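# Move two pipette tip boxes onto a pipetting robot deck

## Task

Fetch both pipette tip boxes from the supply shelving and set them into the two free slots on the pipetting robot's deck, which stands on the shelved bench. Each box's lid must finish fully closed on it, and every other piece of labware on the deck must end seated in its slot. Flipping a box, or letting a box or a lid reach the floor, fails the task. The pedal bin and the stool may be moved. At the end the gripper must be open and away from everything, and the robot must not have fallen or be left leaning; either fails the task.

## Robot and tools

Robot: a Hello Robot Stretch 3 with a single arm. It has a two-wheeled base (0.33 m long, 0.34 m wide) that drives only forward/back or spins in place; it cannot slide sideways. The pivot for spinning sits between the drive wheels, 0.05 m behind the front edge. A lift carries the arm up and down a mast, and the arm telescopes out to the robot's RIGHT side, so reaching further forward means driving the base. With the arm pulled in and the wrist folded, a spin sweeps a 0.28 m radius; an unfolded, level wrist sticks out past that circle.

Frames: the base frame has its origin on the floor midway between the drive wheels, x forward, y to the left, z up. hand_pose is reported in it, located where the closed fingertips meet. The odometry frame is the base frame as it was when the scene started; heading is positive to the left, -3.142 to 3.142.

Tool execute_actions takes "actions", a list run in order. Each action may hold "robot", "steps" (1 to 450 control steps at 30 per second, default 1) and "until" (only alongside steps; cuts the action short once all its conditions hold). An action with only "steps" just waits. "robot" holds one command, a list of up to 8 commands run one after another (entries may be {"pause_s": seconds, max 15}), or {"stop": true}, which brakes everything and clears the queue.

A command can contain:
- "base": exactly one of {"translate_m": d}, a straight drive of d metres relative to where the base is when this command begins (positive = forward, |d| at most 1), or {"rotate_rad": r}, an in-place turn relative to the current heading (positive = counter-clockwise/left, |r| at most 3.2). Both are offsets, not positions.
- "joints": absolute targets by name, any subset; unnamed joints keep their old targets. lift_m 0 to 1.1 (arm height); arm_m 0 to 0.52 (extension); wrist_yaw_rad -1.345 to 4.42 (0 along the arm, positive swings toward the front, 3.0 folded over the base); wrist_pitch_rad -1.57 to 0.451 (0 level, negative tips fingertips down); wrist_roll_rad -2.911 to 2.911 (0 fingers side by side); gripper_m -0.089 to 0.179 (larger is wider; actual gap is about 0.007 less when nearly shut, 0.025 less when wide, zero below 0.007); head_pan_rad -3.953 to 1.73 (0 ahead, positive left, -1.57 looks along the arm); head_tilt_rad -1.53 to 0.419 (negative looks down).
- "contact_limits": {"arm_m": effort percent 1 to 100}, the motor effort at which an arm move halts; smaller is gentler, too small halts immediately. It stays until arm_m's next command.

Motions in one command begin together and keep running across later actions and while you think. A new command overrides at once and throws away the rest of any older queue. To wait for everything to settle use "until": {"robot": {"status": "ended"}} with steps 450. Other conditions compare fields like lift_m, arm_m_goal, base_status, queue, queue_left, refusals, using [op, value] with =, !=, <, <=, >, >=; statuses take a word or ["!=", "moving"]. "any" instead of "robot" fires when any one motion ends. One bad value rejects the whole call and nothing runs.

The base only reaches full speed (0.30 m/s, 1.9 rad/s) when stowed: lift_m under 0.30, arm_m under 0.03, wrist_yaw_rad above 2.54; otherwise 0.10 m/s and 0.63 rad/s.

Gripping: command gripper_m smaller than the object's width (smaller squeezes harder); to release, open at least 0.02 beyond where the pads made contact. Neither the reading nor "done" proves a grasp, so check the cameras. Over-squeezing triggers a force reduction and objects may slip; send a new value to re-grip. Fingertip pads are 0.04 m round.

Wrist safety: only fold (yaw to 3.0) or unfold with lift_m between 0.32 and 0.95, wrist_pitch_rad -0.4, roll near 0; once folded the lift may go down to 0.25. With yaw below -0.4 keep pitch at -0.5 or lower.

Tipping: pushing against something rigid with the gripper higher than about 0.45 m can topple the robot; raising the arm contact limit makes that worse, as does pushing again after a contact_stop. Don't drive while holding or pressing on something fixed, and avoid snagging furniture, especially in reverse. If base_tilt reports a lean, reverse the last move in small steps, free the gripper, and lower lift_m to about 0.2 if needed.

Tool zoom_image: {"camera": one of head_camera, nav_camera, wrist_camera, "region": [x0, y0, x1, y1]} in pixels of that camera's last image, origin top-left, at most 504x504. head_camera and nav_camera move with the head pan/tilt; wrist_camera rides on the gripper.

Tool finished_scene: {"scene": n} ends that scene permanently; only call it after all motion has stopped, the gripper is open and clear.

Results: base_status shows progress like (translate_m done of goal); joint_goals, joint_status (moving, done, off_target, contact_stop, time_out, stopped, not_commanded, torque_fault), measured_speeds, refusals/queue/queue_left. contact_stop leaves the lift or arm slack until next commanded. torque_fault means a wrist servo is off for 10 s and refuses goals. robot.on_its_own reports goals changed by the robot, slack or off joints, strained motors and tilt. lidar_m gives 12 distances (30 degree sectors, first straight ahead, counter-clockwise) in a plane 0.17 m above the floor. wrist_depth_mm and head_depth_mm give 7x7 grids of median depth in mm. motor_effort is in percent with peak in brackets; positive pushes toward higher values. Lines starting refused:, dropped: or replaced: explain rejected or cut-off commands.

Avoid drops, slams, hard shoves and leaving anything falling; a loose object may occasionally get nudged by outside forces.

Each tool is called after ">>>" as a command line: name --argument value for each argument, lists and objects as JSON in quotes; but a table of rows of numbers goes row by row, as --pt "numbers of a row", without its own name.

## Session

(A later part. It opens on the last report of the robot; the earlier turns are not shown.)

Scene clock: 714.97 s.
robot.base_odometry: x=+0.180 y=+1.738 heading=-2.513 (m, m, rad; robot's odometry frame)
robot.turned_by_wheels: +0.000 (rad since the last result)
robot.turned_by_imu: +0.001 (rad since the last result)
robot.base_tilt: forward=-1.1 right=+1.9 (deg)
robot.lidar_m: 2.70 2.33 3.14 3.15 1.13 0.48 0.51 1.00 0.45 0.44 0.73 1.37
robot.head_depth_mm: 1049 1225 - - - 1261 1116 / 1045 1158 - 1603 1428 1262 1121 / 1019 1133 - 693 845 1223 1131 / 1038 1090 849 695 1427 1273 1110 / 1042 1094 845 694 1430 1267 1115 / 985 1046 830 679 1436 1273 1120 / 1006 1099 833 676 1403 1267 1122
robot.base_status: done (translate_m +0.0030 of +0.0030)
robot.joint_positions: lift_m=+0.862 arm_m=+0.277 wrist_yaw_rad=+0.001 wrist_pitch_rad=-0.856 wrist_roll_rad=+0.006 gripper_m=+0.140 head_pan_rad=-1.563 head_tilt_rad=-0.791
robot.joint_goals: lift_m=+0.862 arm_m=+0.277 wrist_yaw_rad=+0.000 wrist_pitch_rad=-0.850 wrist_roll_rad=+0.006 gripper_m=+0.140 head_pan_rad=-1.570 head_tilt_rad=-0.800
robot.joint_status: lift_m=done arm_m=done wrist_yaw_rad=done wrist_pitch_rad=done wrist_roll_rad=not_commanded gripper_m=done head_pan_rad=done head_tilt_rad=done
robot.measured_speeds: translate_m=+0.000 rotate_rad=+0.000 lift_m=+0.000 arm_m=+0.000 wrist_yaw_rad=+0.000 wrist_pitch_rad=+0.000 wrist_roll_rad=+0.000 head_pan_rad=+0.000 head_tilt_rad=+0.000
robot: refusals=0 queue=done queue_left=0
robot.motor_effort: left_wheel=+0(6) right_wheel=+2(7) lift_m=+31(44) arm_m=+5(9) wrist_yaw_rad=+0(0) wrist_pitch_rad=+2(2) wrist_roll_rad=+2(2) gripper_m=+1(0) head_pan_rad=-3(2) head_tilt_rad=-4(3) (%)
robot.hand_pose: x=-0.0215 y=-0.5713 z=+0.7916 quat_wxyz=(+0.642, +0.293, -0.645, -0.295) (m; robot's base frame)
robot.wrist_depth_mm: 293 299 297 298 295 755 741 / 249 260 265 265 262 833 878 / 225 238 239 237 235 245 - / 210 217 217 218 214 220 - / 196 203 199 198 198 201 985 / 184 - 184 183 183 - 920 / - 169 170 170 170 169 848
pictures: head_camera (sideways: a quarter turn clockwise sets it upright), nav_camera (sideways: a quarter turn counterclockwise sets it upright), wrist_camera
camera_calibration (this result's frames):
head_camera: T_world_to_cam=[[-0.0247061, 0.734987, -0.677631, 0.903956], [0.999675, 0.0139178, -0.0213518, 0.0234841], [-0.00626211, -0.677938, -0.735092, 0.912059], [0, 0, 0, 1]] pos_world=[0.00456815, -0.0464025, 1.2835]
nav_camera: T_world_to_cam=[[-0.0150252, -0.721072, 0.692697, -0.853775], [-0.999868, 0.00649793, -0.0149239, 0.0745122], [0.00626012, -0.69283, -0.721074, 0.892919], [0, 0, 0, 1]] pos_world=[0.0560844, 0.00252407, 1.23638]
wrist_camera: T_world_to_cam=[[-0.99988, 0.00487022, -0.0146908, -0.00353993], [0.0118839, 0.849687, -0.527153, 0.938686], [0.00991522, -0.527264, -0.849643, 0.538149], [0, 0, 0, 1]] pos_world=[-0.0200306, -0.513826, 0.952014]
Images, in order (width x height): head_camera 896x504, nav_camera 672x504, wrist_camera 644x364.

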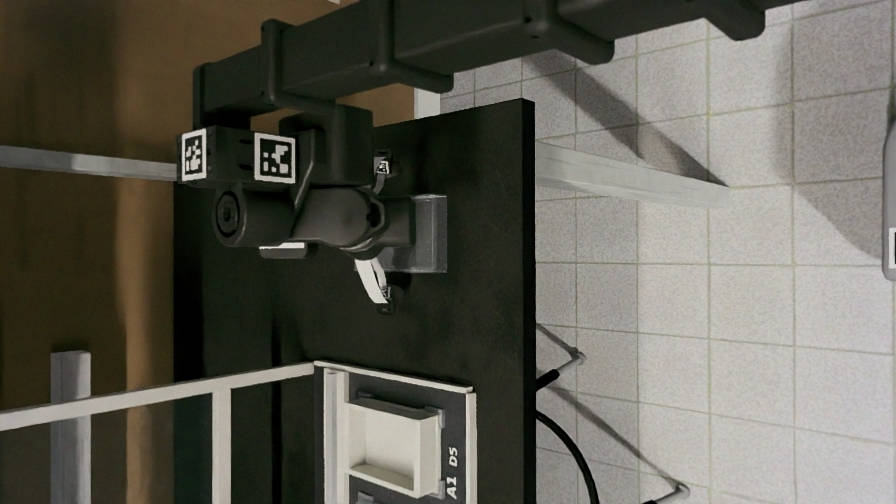

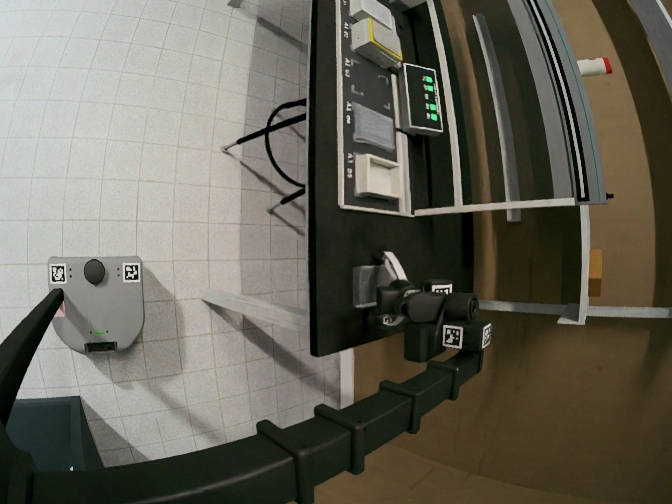

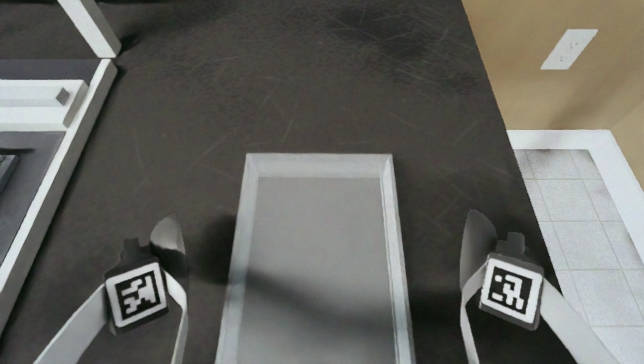

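>>> execute_actions --actions '[{"robot":[{"joints":{"lift_m":0.853}},{"joints":{"gripper_m":0.04}},{"joints":{"lift_m":0.90}}],"steps":300,"until":{"robot":{"status":"ended"}}}]'

Scene clock: 723.30 s.
robot.base_odometry: x=+0.180 y=+1.738 heading=-2.513 (m, m, rad; robot's odometry frame)
robot.turned_by_wheels: +0.000 (rad since the last result)
robot.turned_by_imu: +0.001 (rad since the last result)
robot.base_tilt: forward=-0.9 right=+2.1 (deg)
robot.lidar_m: 2.71 2.33 3.15 3.15 1.13 0.48 0.51 1.00 0.45 0.44 0.73 1.38
robot.head_depth_mm: 1043 1159 - 1680 1423 1271 1118 / 1043 - 1492 1629 1427 1262 1116 / 1025 - - 695 844 1219 1130 / 1052 1132 874 696 1432 1269 1113 / 1039 1092 848 694 1434 1273 1119 / 980 1048 829 682 1427 1266 1117 / 1003 1089 832 673 1395 1273 1119
robot.base_status: done (translate_m +0.0030 of +0.0030)
robot.joint_positions: lift_m=+0.900 arm_m=+0.277 wrist_yaw_rad=+0.001 wrist_pitch_rad=-0.857 wrist_roll_rad=+0.006 gripper_m=+0.041 head_pan_rad=-1.563 head_tilt_rad=-0.791
robot.joint_goals: lift_m=+0.900 arm_m=+0.277 wrist_yaw_rad=+0.000 wrist_pitch_rad=-0.850 wrist_roll_rad=+0.006 gripper_m=+0.040 head_pan_rad=-1.570 head_tilt_rad=-0.800
robot.joint_status: lift_m=done arm_m=done wrist_yaw_rad=done wrist_pitch_rad=done wrist_roll_rad=not_commanded gripper_m=done head_pan_rad=done head_tilt_rad=done
robot.measured_speeds: translate_m=+0.000 rotate_rad=+0.000 lift_m=+0.000 arm_m=+0.000 wrist_yaw_rad=+0.000 wrist_pitch_rad=+0.000 wrist_roll_rad=+0.000 head_pan_rad=+0.000 head_tilt_rad=+0.000
robot: refusals=0 queue=done queue_left=0
robot.motor_effort: left_wheel=+0(0) right_wheel=+2(2) lift_m=+44(45) arm_m=+5(5) wrist_yaw_rad=-1(1) wrist_pitch_rad=+3(2) wrist_roll_rad=+2(2) gripper_m=-20(100) head_pan_rad=-2(2) head_tilt_rad=-4(2) (%)
robot.hand_pose: x=-0.0215 y=-0.5711 z=+0.8290 quat_wxyz=(+0.642, +0.293, -0.644, -0.295) (m; robot's base frame)
robot.wrist_depth_mm: 348 358 358 354 356 752 758 / 319 311 316 314 315 889 894 / 256 280 284 286 284 - - / 246 261 259 259 260 - - / 228 239 240 239 239 - - / 214 220 222 219 220 938 956 / 201 203 206 204 204 203 880
pictures: head_camera (sideways: a quarter turn clockwise sets it upright), nav_camera (sideways: a quarter turn counterclockwise sets it upright), wrist_camera
camera_calibration (this result's frames):
head_camera: T_world_to_cam=[[-0.0247061, 0.734987, -0.677631, 0.903956], [0.999675, 0.0139178, -0.0213518, 0.0234841], [-0.00626211, -0.677939, -0.735092, 0.912059], [0, 0, 0, 1]] pos_world=[0.00456815, -0.0464025, 1.2835]
nav_camera: T_world_to_cam=[[-0.0150252, -0.721072, 0.692698, -0.853775], [-0.999868, 0.00649792, -0.0149239, 0.0745122], [0.00626012, -0.69283, -0.721074, 0.892919], [0, 0, 0, 1]] pos_world=[0.0560844, 0.00252407, 1.23638]
wrist_camera: T_world_to_cam=[[-0.99988, 0.0048858, -0.014685, -0.00298796], [0.0118836, 0.850244, -0.526255, 0.957775], [0.00991465, -0.526366, -0.8502, 0.570996], [0, 0, 0, 1]] pos_world=[-0.0200306, -0.513775, 0.98945]
Images, in order (width x height): head_camera 896x504, nav_camera 672x504, wrist_camera 644x364.

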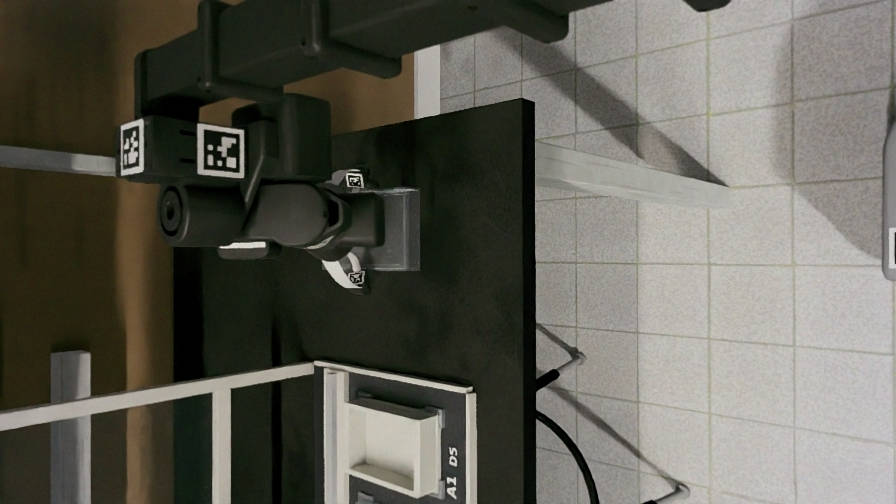

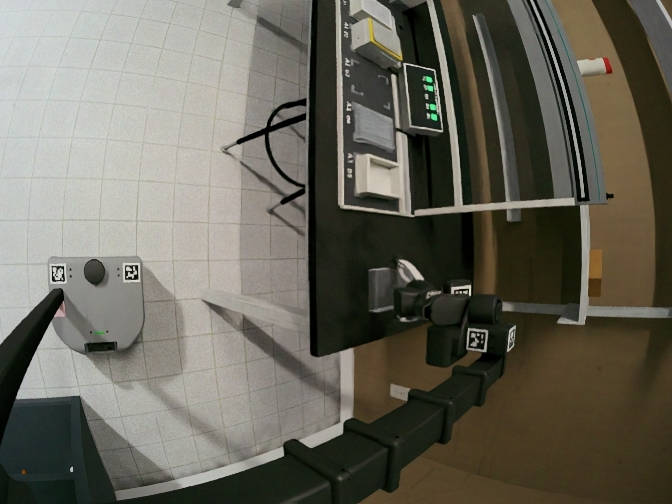

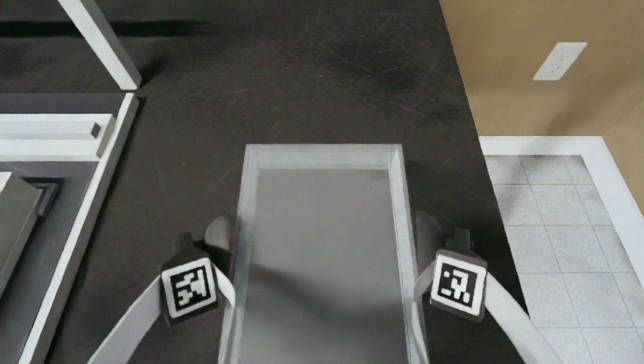

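>>> execute_actions --actions '[{"robot":[{"joints":{"lift_m":0.96,"arm_m":0.23}},{"base":{"translate_m":0.613}},{"joints":{"arm_m":0.279}}],"steps":450,"until":{"robot":{"status":"ended"}}}]'

Scene clock: 737.73 s.
robot.base_odometry: x=-0.316 y=+1.378 heading=-2.513 (m, m, rad; robot's odometry frame)
robot.turned_by_wheels: +0.000 (rad since the last result)
robot.turned_by_imu: +0.002 (rad since the last result)
robot.base_tilt: forward=-0.9 right=+2.0 (deg)
robot.lidar_m: 2.20 1.75 2.26 3.13 2.25 1.46 1.09 0.82 0.82 0.55 1.12 0.81
robot.head_depth_mm: - - 775 678 1431 1261 1114 / - - 767 679 1395 1267 1115 / 1002 - 767 662 1367 1270 1122 / 998 1096 700 660 1427 1260 1115 / 1004 1090 830 662 1429 1264 1119 / 997 1093 834 671 1438 1265 1122 / 1000 757 782 691 1425 1268 1116
robot.base_status: done (translate_m +0.6130 of +0.6130)
robot.joint_positions: lift_m=+0.960 arm_m=+0.279 wrist_yaw_rad=+0.001 wrist_pitch_rad=-0.858 wrist_roll_rad=+0.006 gripper_m=+0.041 head_pan_rad=-1.563 head_tilt_rad=-0.791
robot.joint_goals: lift_m=+0.960 arm_m=+0.279 wrist_yaw_rad=+0.000 wrist_pitch_rad=-0.850 wrist_roll_rad=+0.006 gripper_m=+0.040 head_pan_rad=-1.570 head_tilt_rad=-0.800
robot.joint_status: lift_m=done arm_m=done wrist_yaw_rad=done wrist_pitch_rad=done wrist_roll_rad=not_commanded gripper_m=done head_pan_rad=done head_tilt_rad=done
robot.measured_speeds: translate_m=+0.000 rotate_rad=+0.000 lift_m=+0.000 arm_m=+0.000 wrist_yaw_rad=+0.000 wrist_pitch_rad=+0.000 wrist_roll_rad=+0.000 head_pan_rad=+0.000 head_tilt_rad=+0.000
robot: refusals=0 queue=done queue_left=0
robot.motor_effort: left_wheel=-1(4) right_wheel=+1(7) lift_m=+43(45) arm_m=+5(7) wrist_yaw_rad=+0(1) wrist_pitch_rad=+3(2) wrist_roll_rad=+2(2) gripper_m=-20(20) head_pan_rad=-2(2) head_tilt_rad=-3(4) (%)
robot.hand_pose: x=-0.0215 y=-0.5730 z=+0.8889 quat_wxyz=(+0.642, +0.294, -0.644, -0.295) (m; robot's base frame)
robot.wrist_depth_mm: 247 247 247 246 244 243 246 / 406 397 401 401 266 267 266 / 337 349 363 361 268 269 268 / 315 307 303 306 301 303 301 / 288 244 280 220 288 286 287 / 266 225 263 205 260 270 265 / 251 209 232 189 241 245 245
pictures: head_camera (sideways: a quarter turn clockwise sets it upright), nav_camera (sideways: a quarter turn counterclockwise sets it upright), wrist_camera
camera_calibration (this result's frames):
head_camera: T_world_to_cam=[[-0.024706, 0.734987, -0.677631, 0.903956], [0.999675, 0.0139177, -0.0213518, 0.0234841], [-0.00626219, -0.677939, -0.735092, 0.912059], [0, 0, 0, 1]] pos_world=[0.00456814, -0.0464025, 1.2835]
nav_camera: T_world_to_cam=[[-0.0150253, -0.721072, 0.692698, -0.853775], [-0.999868, 0.00649804, -0.0149239, 0.0745122], [0.00626004, -0.69283, -0.721074, 0.892919], [0, 0, 0, 1]] pos_world=[0.0560844, 0.00252406, 1.23638]
wrist_camera: T_world_to_cam=[[-0.99988, 0.00489592, -0.014682, -0.00209598], [0.0118851, 0.850536, -0.525782, 0.990658], [0.00991336, -0.525894, -0.850492, 0.621487], [0, 0, 0, 1]] pos_world=[-0.0200308, -0.515744, 1.04941]
Images, in order (width x height): head_camera 896x504, nav_camera 672x504, wrist_camera 644x364.

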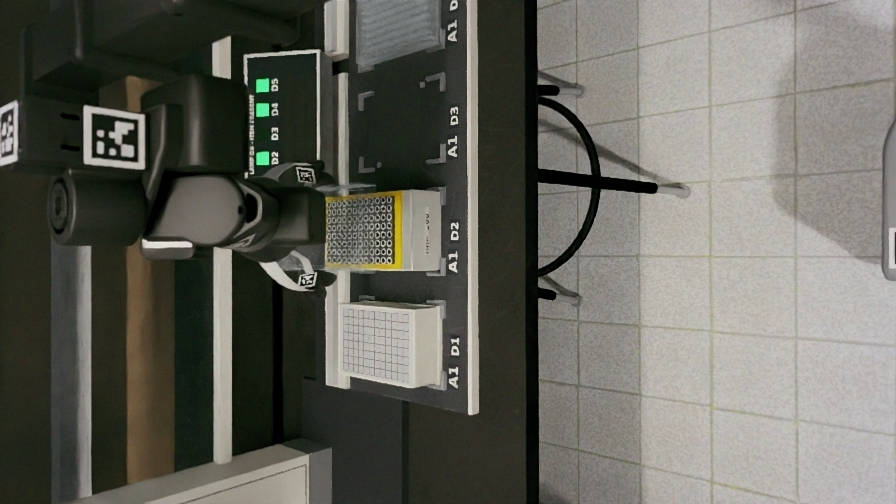

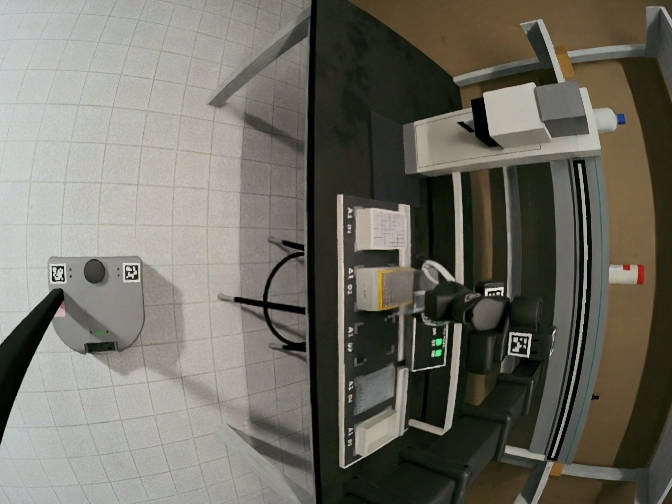

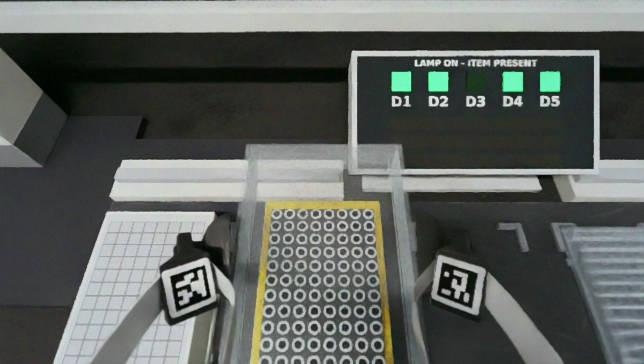

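>>> execute_actions --actions '[{"robot":[{"joints":{"lift_m":0.934},"base":{"translate_m":0.001}}],"steps":450,"until":{"robot":{"status":"ended"}}}]'

>>> zoom_image --camera "wrist_camera" --region '[200, 120, 450, 364]'

Scene clock: 745.13 s.
robot.base_odometry: x=-0.317 y=+1.377 heading=-2.513 (m, m, rad; robot's odometry frame)
robot.turned_by_wheels: +0.000 (rad since the last result)
robot.turned_by_imu: +0.001 (rad since the last result)
robot.base_tilt: forward=-0.8 right=+1.9 (deg)
robot.lidar_m: 2.20 1.75 2.26 3.13 2.25 1.46 1.09 0.83 0.82 0.55 1.12 0.81
robot.head_depth_mm: 1004 - 770 678 1425 1262 1113 / 997 - 765 678 1401 1262 1115 / 988 - 758 661 1362 1265 1118 / 1006 1111 706 660 1441 1260 1119 / 1005 1091 832 660 1437 1265 1114 / 1001 1093 832 672 1425 1272 1115 / 998 733 781 695 1434 1265 1113
robot.base_status: done (translate_m +0.0010 of +0.0010)
robot.joint_positions: lift_m=+0.934 arm_m=+0.279 wrist_yaw_rad=+0.001 wrist_pitch_rad=-0.858 wrist_roll_rad=+0.006 gripper_m=+0.041 head_pan_rad=-1.563 head_tilt_rad=-0.791
robot.joint_goals: lift_m=+0.934 arm_m=+0.279 wrist_yaw_rad=+0.000 wrist_pitch_rad=-0.850 wrist_roll_rad=+0.006 gripper_m=+0.040 head_pan_rad=-1.570 head_tilt_rad=-0.800
robot.joint_status: lift_m=done arm_m=done wrist_yaw_rad=done wrist_pitch_rad=done wrist_roll_rad=not_commanded gripper_m=done head_pan_rad=done head_tilt_rad=done
robot.measured_speeds: translate_m=+0.000 rotate_rad=+0.000 lift_m=+0.000 arm_m=+0.000 wrist_yaw_rad=+0.000 wrist_pitch_rad=+0.000 wrist_roll_rad=+0.000 head_pan_rad=+0.000 head_tilt_rad=+0.000
robot: refusals=0 queue=done queue_left=0
robot.motor_effort: left_wheel=-1(2) right_wheel=+2(7) lift_m=+31(43) arm_m=+5(5) wrist_yaw_rad=-1(0) wrist_pitch_rad=+2(3) wrist_roll_rad=+2(2) gripper_m=-19(19) head_pan_rad=-3(2) head_tilt_rad=-2(3) (%)
robot.hand_pose: x=-0.0215 y=-0.5730 z=+0.8633 quat_wxyz=(+0.642, +0.294, -0.644, -0.295) (m; robot's base frame)
robot.wrist_depth_mm: 414 412 408 408 245 245 244 / 368 364 365 364 247 245 245 / 312 313 313 314 245 248 245 / 287 278 277 278 295 296 279 / 260 218 242 193 258 260 258 / 205 201 187 179 189 243 240 / 187 187 212 166 217 225 223
pictures: head_camera (sideways: a quarter turn clockwise sets it upright), nav_camera (sideways: a quarter turn counterclockwise sets it upright), wrist_camera
camera_calibration (this result's frames):
head_camera: T_world_to_cam=[[-0.024706, 0.734987, -0.677631, 0.903956], [0.999675, 0.0139177, -0.0213518, 0.0234841], [-0.00626219, -0.677939, -0.735092, 0.912059], [0, 0, 0, 1]] pos_world=[0.00456814, -0.0464025, 1.2835]
nav_camera: T_world_to_cam=[[-0.0150253, -0.721072, 0.692698, -0.853775], [-0.999868, 0.00649804, -0.0149239, 0.0745122], [0.00626004, -0.69283, -0.721074, 0.892919], [0, 0, 0, 1]] pos_world=[0.0560844, 0.00252406, 1.23638]
wrist_camera: T_world_to_cam=[[-0.99988, 0.00489575, -0.014682, -0.00247118], [0.0118849, 0.850539, -0.525777, 0.977223], [0.00991351, -0.525889, -0.850496, 0.599761], [0, 0, 0, 1]] pos_world=[-0.0200308, -0.515746, 1.02386]
Images, in order (width x height): head_camera 896x504, nav_camera 672x504, wrist_camera 644x364.

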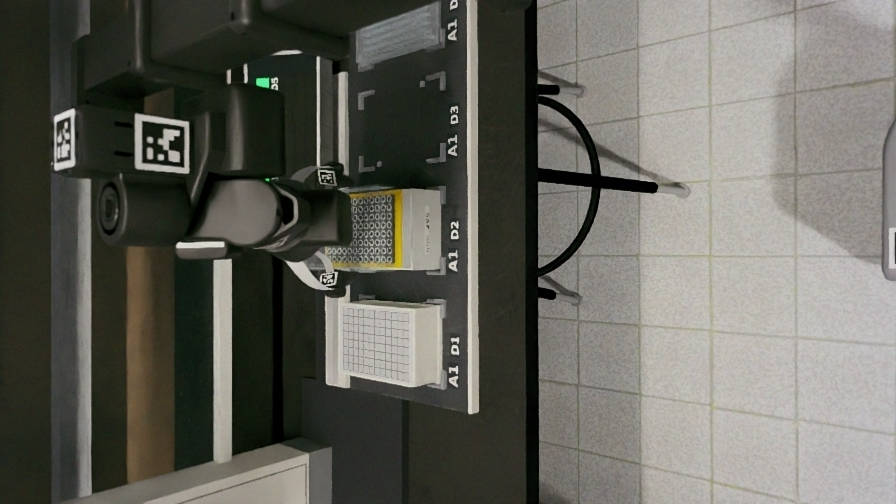

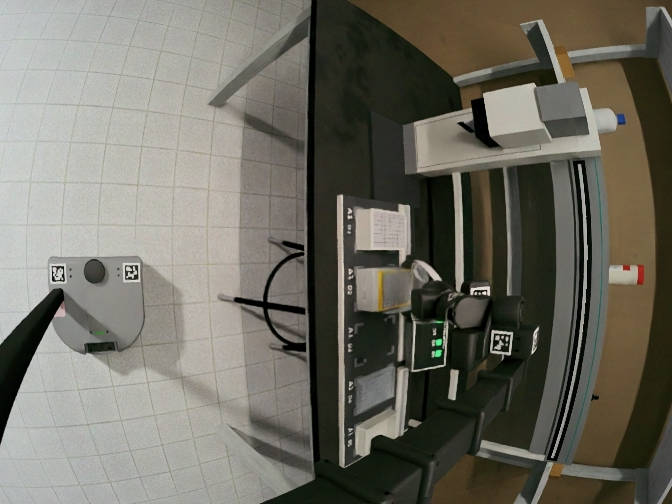

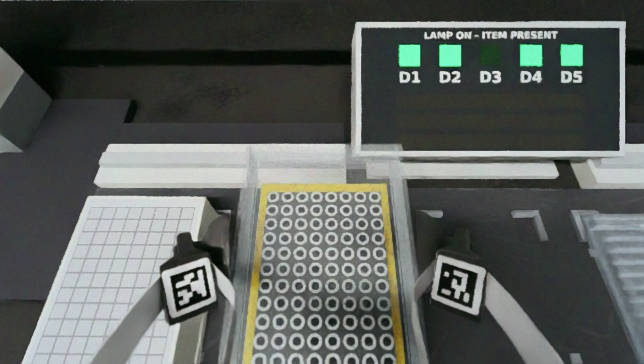

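Region (200, 120, 450, 364) of wrist_camera's 644x364 image, scaled by 2.016; it fills the top 492 rows of this view, and the rest is white.

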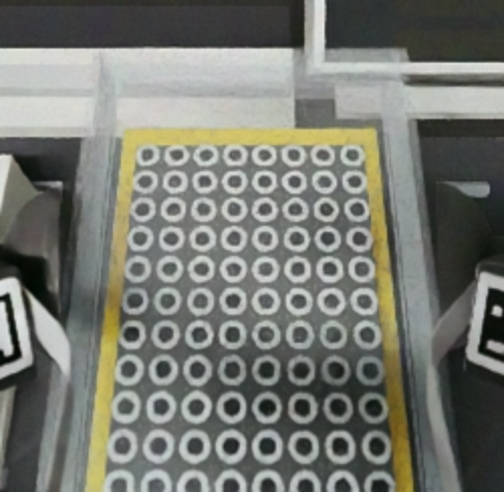

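>>> zoom_image --camera "head_camera" --region '[300, 150, 480, 310]'

Region (300, 150, 480, 310) of head_camera's 896x504 image, scaled by 2.800, with more detail than that image has.

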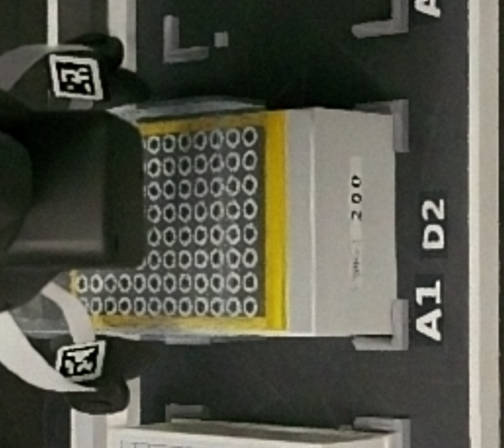

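>>> execute_actions --actions '[{"robot":[{"joints":{"arm_m":0.276}},{"joints":{"lift_m":0.929}}],"steps":450,"until":{"robot":{"status":"ended"}}}]'

>>> zoom_image --camera "head_camera" --region '[300, 150, 480, 310]'

>>> zoom_image --camera "wrist_camera" --region '[220, 120, 430, 260]'

Scene clock: 755.30 s.
robot.base_odometry: x=-0.317 y=+1.377 heading=-2.513 (m, m, rad; robot's odometry frame)
robot.turned_by_wheels: +0.000 (rad since the last result)
robot.turned_by_imu: +0.000 (rad since the last result)
robot.base_tilt: forward=-0.9 right=+1.9 (deg)
robot.lidar_m: 2.20 1.74 2.26 3.14 2.26 1.47 1.09 0.82 0.82 0.55 1.12 0.81
robot.head_depth_mm: 1005 - 765 680 1425 1274 1122 / 1005 - 765 679 1404 1264 1119 / 1001 - 759 662 1361 1266 1127 / 999 1122 736 663 1422 1272 1120 / 1001 1087 830 661 1436 1272 1123 / 1002 1092 832 672 1438 1270 1118 / 1000 736 782 695 1435 1268 1114
robot.base_status: done (translate_m +0.0010 of +0.0010)
robot.joint_positions: lift_m=+0.929 arm_m=+0.276 wrist_yaw_rad=+0.001 wrist_pitch_rad=-0.858 wrist_roll_rad=+0.006 gripper_m=+0.041 head_pan_rad=-1.563 head_tilt_rad=-0.791
robot.joint_goals: lift_m=+0.929 arm_m=+0.276 wrist_yaw_rad=+0.000 wrist_pitch_rad=-0.850 wrist_roll_rad=+0.006 gripper_m=+0.040 head_pan_rad=-1.570 head_tilt_rad=-0.800
robot.joint_status: lift_m=done arm_m=done wrist_yaw_rad=done wrist_pitch_rad=done wrist_roll_rad=not_commanded gripper_m=done head_pan_rad=done head_tilt_rad=done
robot.measured_speeds: translate_m=+0.000 rotate_rad=+0.000 lift_m=+0.000 arm_m=+0.000 wrist_yaw_rad=+0.000 wrist_pitch_rad=+0.000 wrist_roll_rad=+0.000 head_pan_rad=+0.000 head_tilt_rad=+0.000
robot: refusals=0 queue=done queue_left=0
robot.motor_effort: left_wheel=-1(0) right_wheel=+2(2) lift_m=+31(30) arm_m=-6(5) wrist_yaw_rad=-1(1) wrist_pitch_rad=+3(3) wrist_roll_rad=+2(2) gripper_m=-20(20) head_pan_rad=+0(3) head_tilt_rad=-3(4) (%)
robot.hand_pose: x=-0.0215 y=-0.5707 z=+0.8583 quat_wxyz=(+0.642, +0.294, -0.644, -0.295) (m; robot's base frame)
robot.wrist_depth_mm: 404 401 399 400 241 242 240 / 359 359 357 353 242 243 244 / 309 309 307 308 244 242 241 / 282 277 279 211 292 290 273 / 253 213 229 188 251 255 254 / 199 197 182 174 180 239 234 / 183 185 205 162 213 219 217
pictures: head_camera (sideways: a quarter turn clockwise sets it upright), nav_camera (sideways: a quarter turn counterclockwise sets it upright), wrist_camera
camera_calibration (this result's frames):
head_camera: T_world_to_cam=[[-0.024706, 0.734987, -0.677631, 0.903956], [0.999675, 0.0139177, -0.0213518, 0.0234841], [-0.00626219, -0.677939, -0.735092, 0.912059], [0, 0, 0, 1]] pos_world=[0.00456814, -0.0464025, 1.2835]
nav_camera: T_world_to_cam=[[-0.0150253, -0.721072, 0.692698, -0.853775], [-0.999868, 0.00649804, -0.0149239, 0.0745122], [0.00626004, -0.69283, -0.721074, 0.892919], [0, 0, 0, 1]] pos_world=[0.0560844, 0.00252406, 1.23638]
wrist_camera: T_world_to_cam=[[-0.99988, 0.00489598, -0.0146818, -0.00255587], [0.011885, 0.850541, -0.525775, 0.972639], [0.00991329, -0.525887, -0.850497, 0.596721], [0, 0, 0, 1]] pos_world=[-0.0200308, -0.513449, 1.01886]
Images, in order (width x height): head_camera 896x504, nav_camera 672x504, wrist_camera 644x364.

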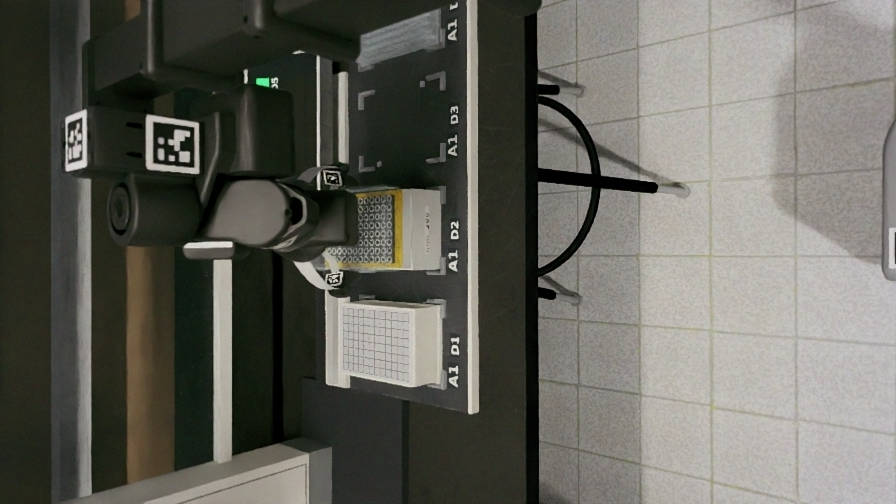

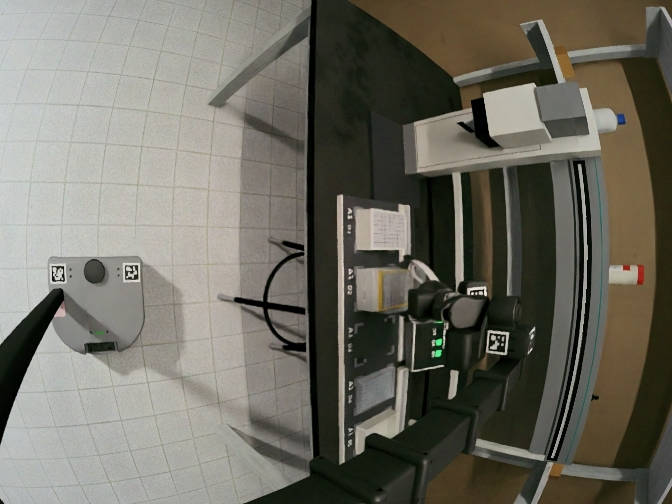

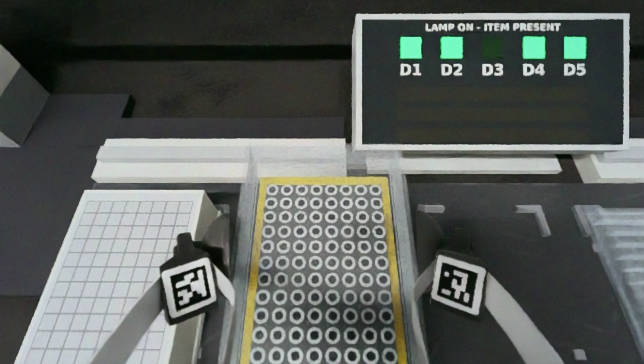

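Region (300, 150, 480, 310) of head_camera's 896x504 image, scaled by 2.800, with more detail than that image has.

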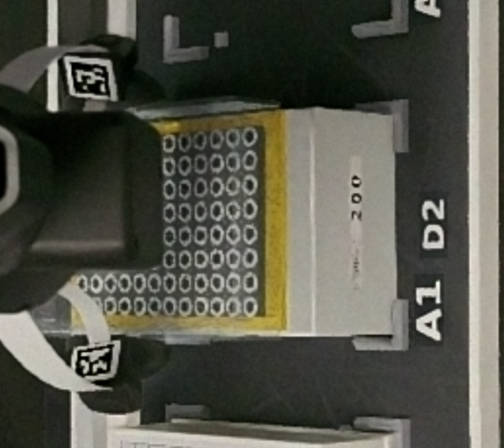

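Region (220, 120, 430, 260) of wrist_camera's 644x364 image, scaled by 2.400.

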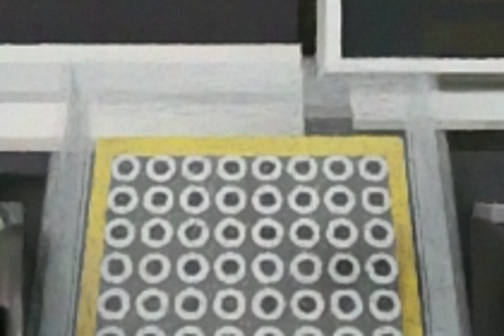

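>>> execute_actions --actions '[{"robot":[{"joints":{"arm_m":0.2745}},{"joints":{"lift_m":0.920}}],"steps":450,"until":{"robot":{"status":"ended"}}}]'

>>> zoom_image --camera "head_camera" --region '[300, 150, 480, 310]'

>>> zoom_image --camera "wrist_camera" --region '[220, 120, 430, 260]'

Scene clock: 763.77 s.
robot.base_odometry: x=-0.317 y=+1.377 heading=-2.513 (m, m, rad; robot's odometry frame)
robot.turned_by_wheels: +0.000 (rad since the last result)
robot.turned_by_imu: +0.001 (rad since the last result)
robot.base_tilt: forward=-1.0 right=+2.0 (deg)
robot.lidar_m: 2.20 1.75 2.26 3.13 2.26 1.46 1.09 0.83 0.82 0.55 1.12 0.81
robot.head_depth_mm: 1001 - - 667 1429 1267 1119 / 988 - 766 677 1398 1259 1121 / 1000 - 761 662 1372 1262 1125 / 997 1109 817 662 1427 1270 1120 / 1002 1095 830 661 1419 1265 1119 / 1003 1090 829 674 1424 1265 1114 / 997 737 784 697 1431 1261 1117
robot.base_status: done (translate_m +0.0010 of +0.0010)
robot.joint_positions: lift_m=+0.920 arm_m=+0.275 wrist_yaw_rad=+0.001 wrist_pitch_rad=-0.858 wrist_roll_rad=+0.006 gripper_m=+0.041 head_pan_rad=-1.563 head_tilt_rad=-0.791
robot.joint_goals: lift_m=+0.920 arm_m=+0.275 wrist_yaw_rad=+0.000 wrist_pitch_rad=-0.850 wrist_roll_rad=+0.006 gripper_m=+0.040 head_pan_rad=-1.570 head_tilt_rad=-0.800
robot.joint_status: lift_m=done arm_m=done wrist_yaw_rad=done wrist_pitch_rad=done wrist_roll_rad=not_commanded gripper_m=done head_pan_rad=done head_tilt_rad=done
robot.measured_speeds: translate_m=+0.000 rotate_rad=+0.000 lift_m=+0.000 arm_m=+0.000 wrist_yaw_rad=+0.000 wrist_pitch_rad=+0.000 wrist_roll_rad=+0.000 head_pan_rad=+0.000 head_tilt_rad=+0.000
robot: refusals=0 queue=done queue_left=0
robot.motor_effort: left_wheel=-1(0) right_wheel=+2(1) lift_m=+31(32) arm_m=-6(6) wrist_yaw_rad=+0(1) wrist_pitch_rad=+2(3) wrist_roll_rad=+2(2) gripper_m=-20(20) head_pan_rad=-1(1) head_tilt_rad=-4(3) (%)
robot.hand_pose: x=-0.0215 y=-0.5692 z=+0.8493 quat_wxyz=(+0.642, +0.294, -0.644, -0.295) (m; robot's base frame)
robot.wrist_depth_mm: 389 388 386 389 236 234 236 / 344 347 343 343 235 234 236 / 297 300 296 297 235 234 236 / 270 222 271 194 264 268 267 / 210 204 229 179 243 244 243 / 188 188 169 165 168 230 227 / 175 177 181 153 206 211 211
pictures: head_camera (sideways: a quarter turn clockwise sets it upright), nav_camera (sideways: a quarter turn counterclockwise sets it upright), wrist_camera
camera_calibration (this result's frames):
head_camera: T_world_to_cam=[[-0.0247059, 0.734987, -0.677631, 0.903956], [0.999675, 0.0139176, -0.0213518, 0.0234841], [-0.00626227, -0.677939, -0.735092, 0.912059], [0, 0, 0, 1]] pos_world=[0.00456814, -0.0464025, 1.2835]
nav_camera: T_world_to_cam=[[-0.0150254, -0.721072, 0.692698, -0.853775], [-0.999868, 0.00649816, -0.0149239, 0.0745122], [0.00625996, -0.69283, -0.721074, 0.892919], [0, 0, 0, 1]] pos_world=[0.0560844, 0.00252405, 1.23638]
wrist_camera: T_world_to_cam=[[-0.99988, 0.00489735, -0.0146822, -0.00269441], [0.0118864, 0.85054, -0.525775, 0.96663], [0.00991291, -0.525887, -0.850497, 0.589852], [0, 0, 0, 1]] pos_world=[-0.0200309, -0.511949, 1.00986]
Images, in order (width x height): head_camera 896x504, nav_camera 672x504, wrist_camera 644x364.

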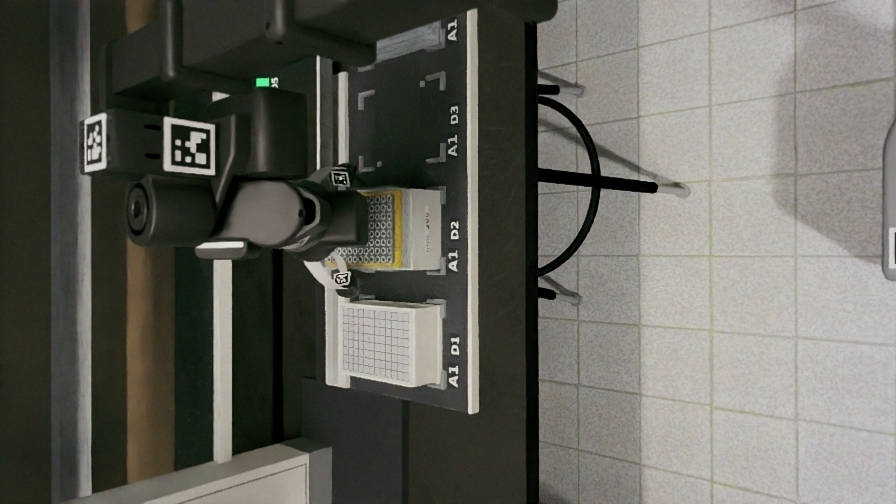

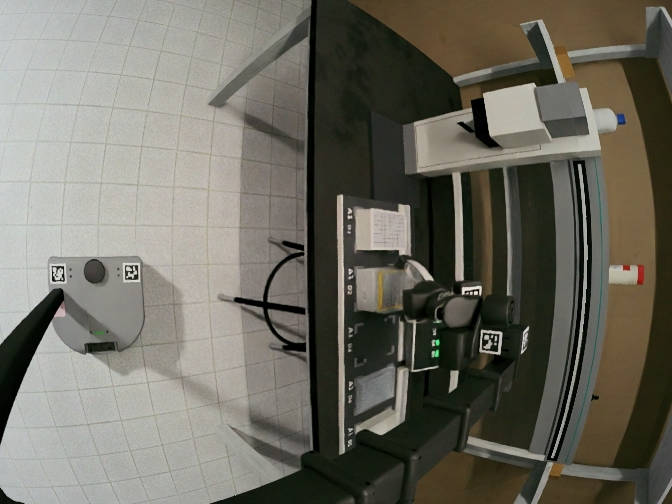

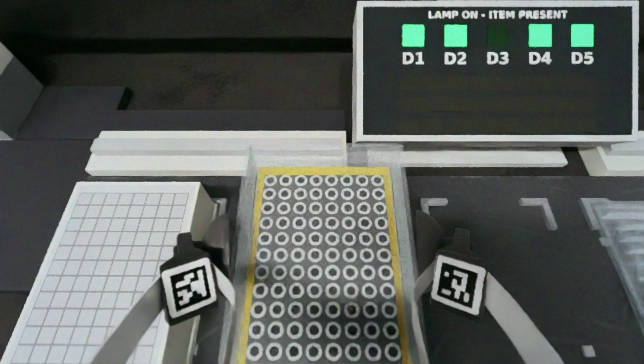

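Region (300, 150, 480, 310) of head_camera's 896x504 image, scaled by 2.800, with more detail than that image has.

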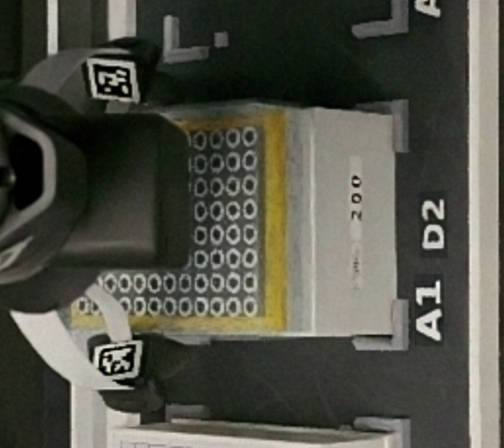

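Region (220, 120, 430, 260) of wrist_camera's 644x364 image, scaled by 2.400.

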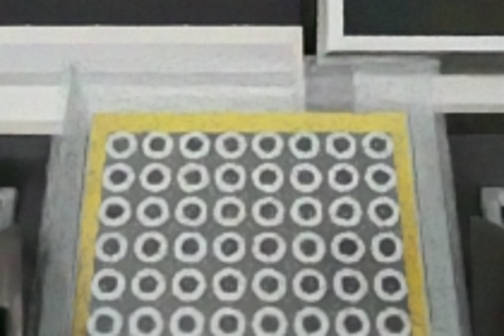

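Cover still level in the gripper and moving on. Lower further.

>>> execute_actions --actions '[{"robot":[{"joints":{"lift_m":0.913}}],"steps":450,"until":{"robot":{"status":"ended"}}}]'

>>> zoom_image --camera "head_camera" --region '[300, 150, 480, 310]'

>>> zoom_image --camera "wrist_camera" --region '[220, 120, 430, 260]'

Scene clock: 767.20 s.
robot.base_odometry: x=-0.317 y=+1.377 heading=-2.513 (m, m, rad; robot's odometry frame)
robot.turned_by_wheels: +0.000 (rad since the last result)
robot.turned_by_imu: +0.000 (rad since the last result)
robot.base_tilt: forward=-1.0 right=+1.9 (deg)
robot.lidar_m: 2.20 1.74 2.26 3.14 2.25 1.46 1.09 0.83 0.82 0.55 1.12 0.81
robot.head_depth_mm: 1006 - - 661 1441 1274 1111 / 988 - 766 673 1405 1267 1113 / 990 - 760 662 1367 1270 1128 / 1001 1134 795 659 1430 1261 1113 / 999 1088 831 661 1426 1263 1125 / 999 1088 830 676 1434 1266 1117 / 997 733 782 693 1430 1264 1117
robot.base_status: done (translate_m +0.0010 of +0.0010)
robot.joint_positions: lift_m=+0.913 arm_m=+0.275 wrist_yaw_rad=+0.001 wrist_pitch_rad=-0.857 wrist_roll_rad=+0.006 gripper_m=+0.041 head_pan_rad=-1.563 head_tilt_rad=-0.791
robot.joint_goals: lift_m=+0.913 arm_m=+0.275 wrist_yaw_rad=+0.000 wrist_pitch_rad=-0.850 wrist_roll_rad=+0.006 gripper_m=+0.040 head_pan_rad=-1.570 head_tilt_rad=-0.800
robot.joint_status: lift_m=done arm_m=done wrist_yaw_rad=done wrist_pitch_rad=done wrist_roll_rad=not_commanded gripper_m=done head_pan_rad=done head_tilt_rad=done
robot.measured_speeds: translate_m=+0.000 rotate_rad=+0.000 lift_m=+0.000 arm_m=+0.000 wrist_yaw_rad=+0.000 wrist_pitch_rad=+0.000 wrist_roll_rad=+0.000 head_pan_rad=+0.000 head_tilt_rad=+0.000
robot: refusals=0 queue=done queue_left=0
robot.motor_effort: left_wheel=-1(1) right_wheel=+2(1) lift_m=+30(31) arm_m=-6(6) wrist_yaw_rad=-1(1) wrist_pitch_rad=+3(3) wrist_roll_rad=+2(2) gripper_m=-20(20) head_pan_rad=-2(2) head_tilt_rad=-3(3) (%)
robot.hand_pose: x=-0.0215 y=-0.5693 z=+0.8425 quat_wxyz=(+0.642, +0.293, -0.644, -0.295) (m; robot's base frame)
robot.wrist_depth_mm: 379 377 381 374 230 228 228 / 336 335 336 335 230 229 230 / 290 282 278 280 232 229 230 / 263 214 257 187 256 261 259 / 199 196 227 171 234 238 236 / 182 181 162 159 160 224 220 / 169 172 179 147 177 204 205
pictures: head_camera (sideways: a quarter turn clockwise sets it upright), nav_camera (sideways: a quarter turn counterclockwise sets it upright), wrist_camera
camera_calibration (this result's frames):
head_camera: T_world_to_cam=[[-0.0247061, 0.734987, -0.677631, 0.903956], [0.999675, 0.0139178, -0.0213518, 0.0234841], [-0.00626211, -0.677939, -0.735092, 0.912059], [0, 0, 0, 1]] pos_world=[0.00456815, -0.0464025, 1.2835]
nav_camera: T_world_to_cam=[[-0.0150252, -0.721072, 0.692698, -0.853775], [-0.999868, 0.00649792, -0.0149239, 0.0745122], [0.00626012, -0.69283, -0.721074, 0.892919], [0, 0, 0, 1]] pos_world=[0.0560844, 0.00252407, 1.23638]
wrist_camera: T_world_to_cam=[[-0.99988, 0.0048975, -0.0146842, -0.00279424], [0.0118915, 0.850332, -0.526112, 0.963245], [0.00990981, -0.526224, -0.850288, 0.583584], [0, 0, 0, 1]] pos_world=[-0.0200315, -0.511968, 1.00295]
Images, in order (width x height): head_camera 896x504, nav_camera 672x504, wrist_camera 644x364.

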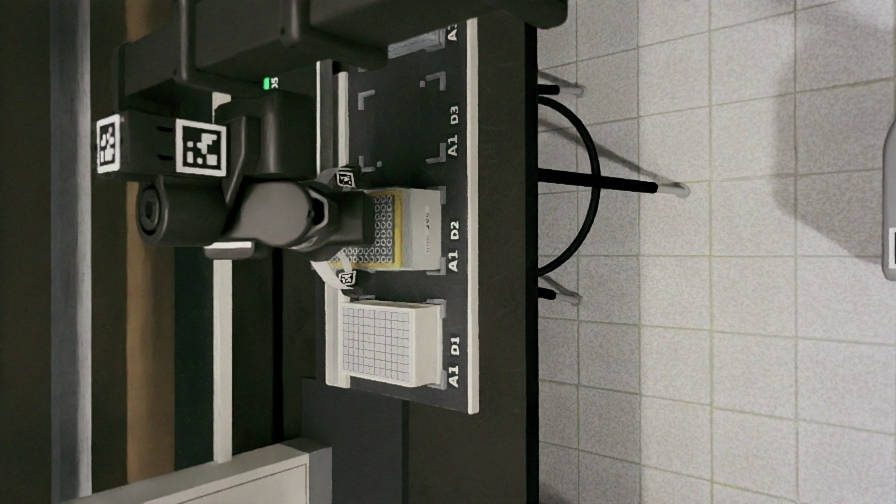

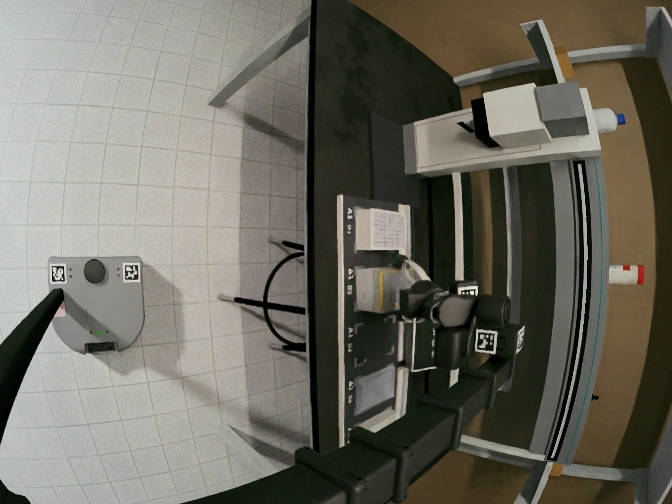

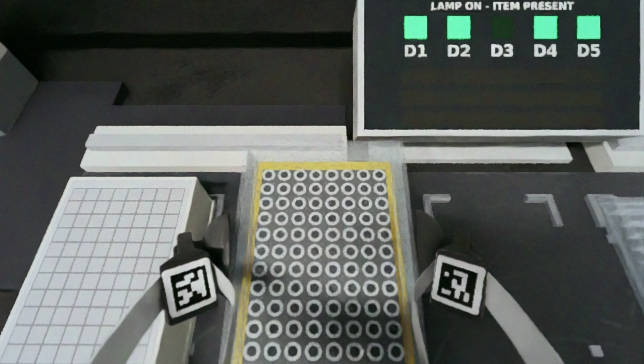

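Region (300, 150, 480, 310) of head_camera's 896x504 image, scaled by 2.800, with more detail than that image has.

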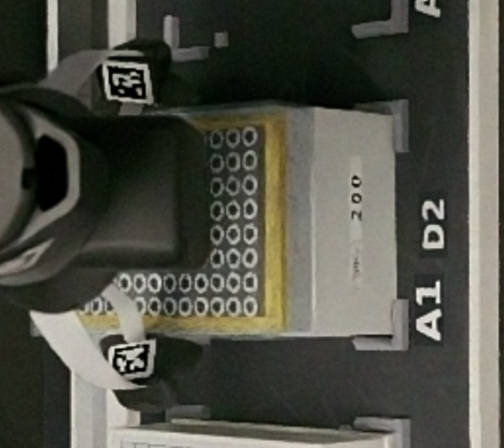

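Region (220, 120, 430, 260) of wrist_camera's 644x364 image, scaled by 2.400.

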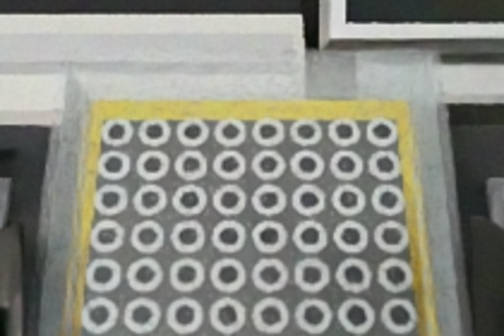

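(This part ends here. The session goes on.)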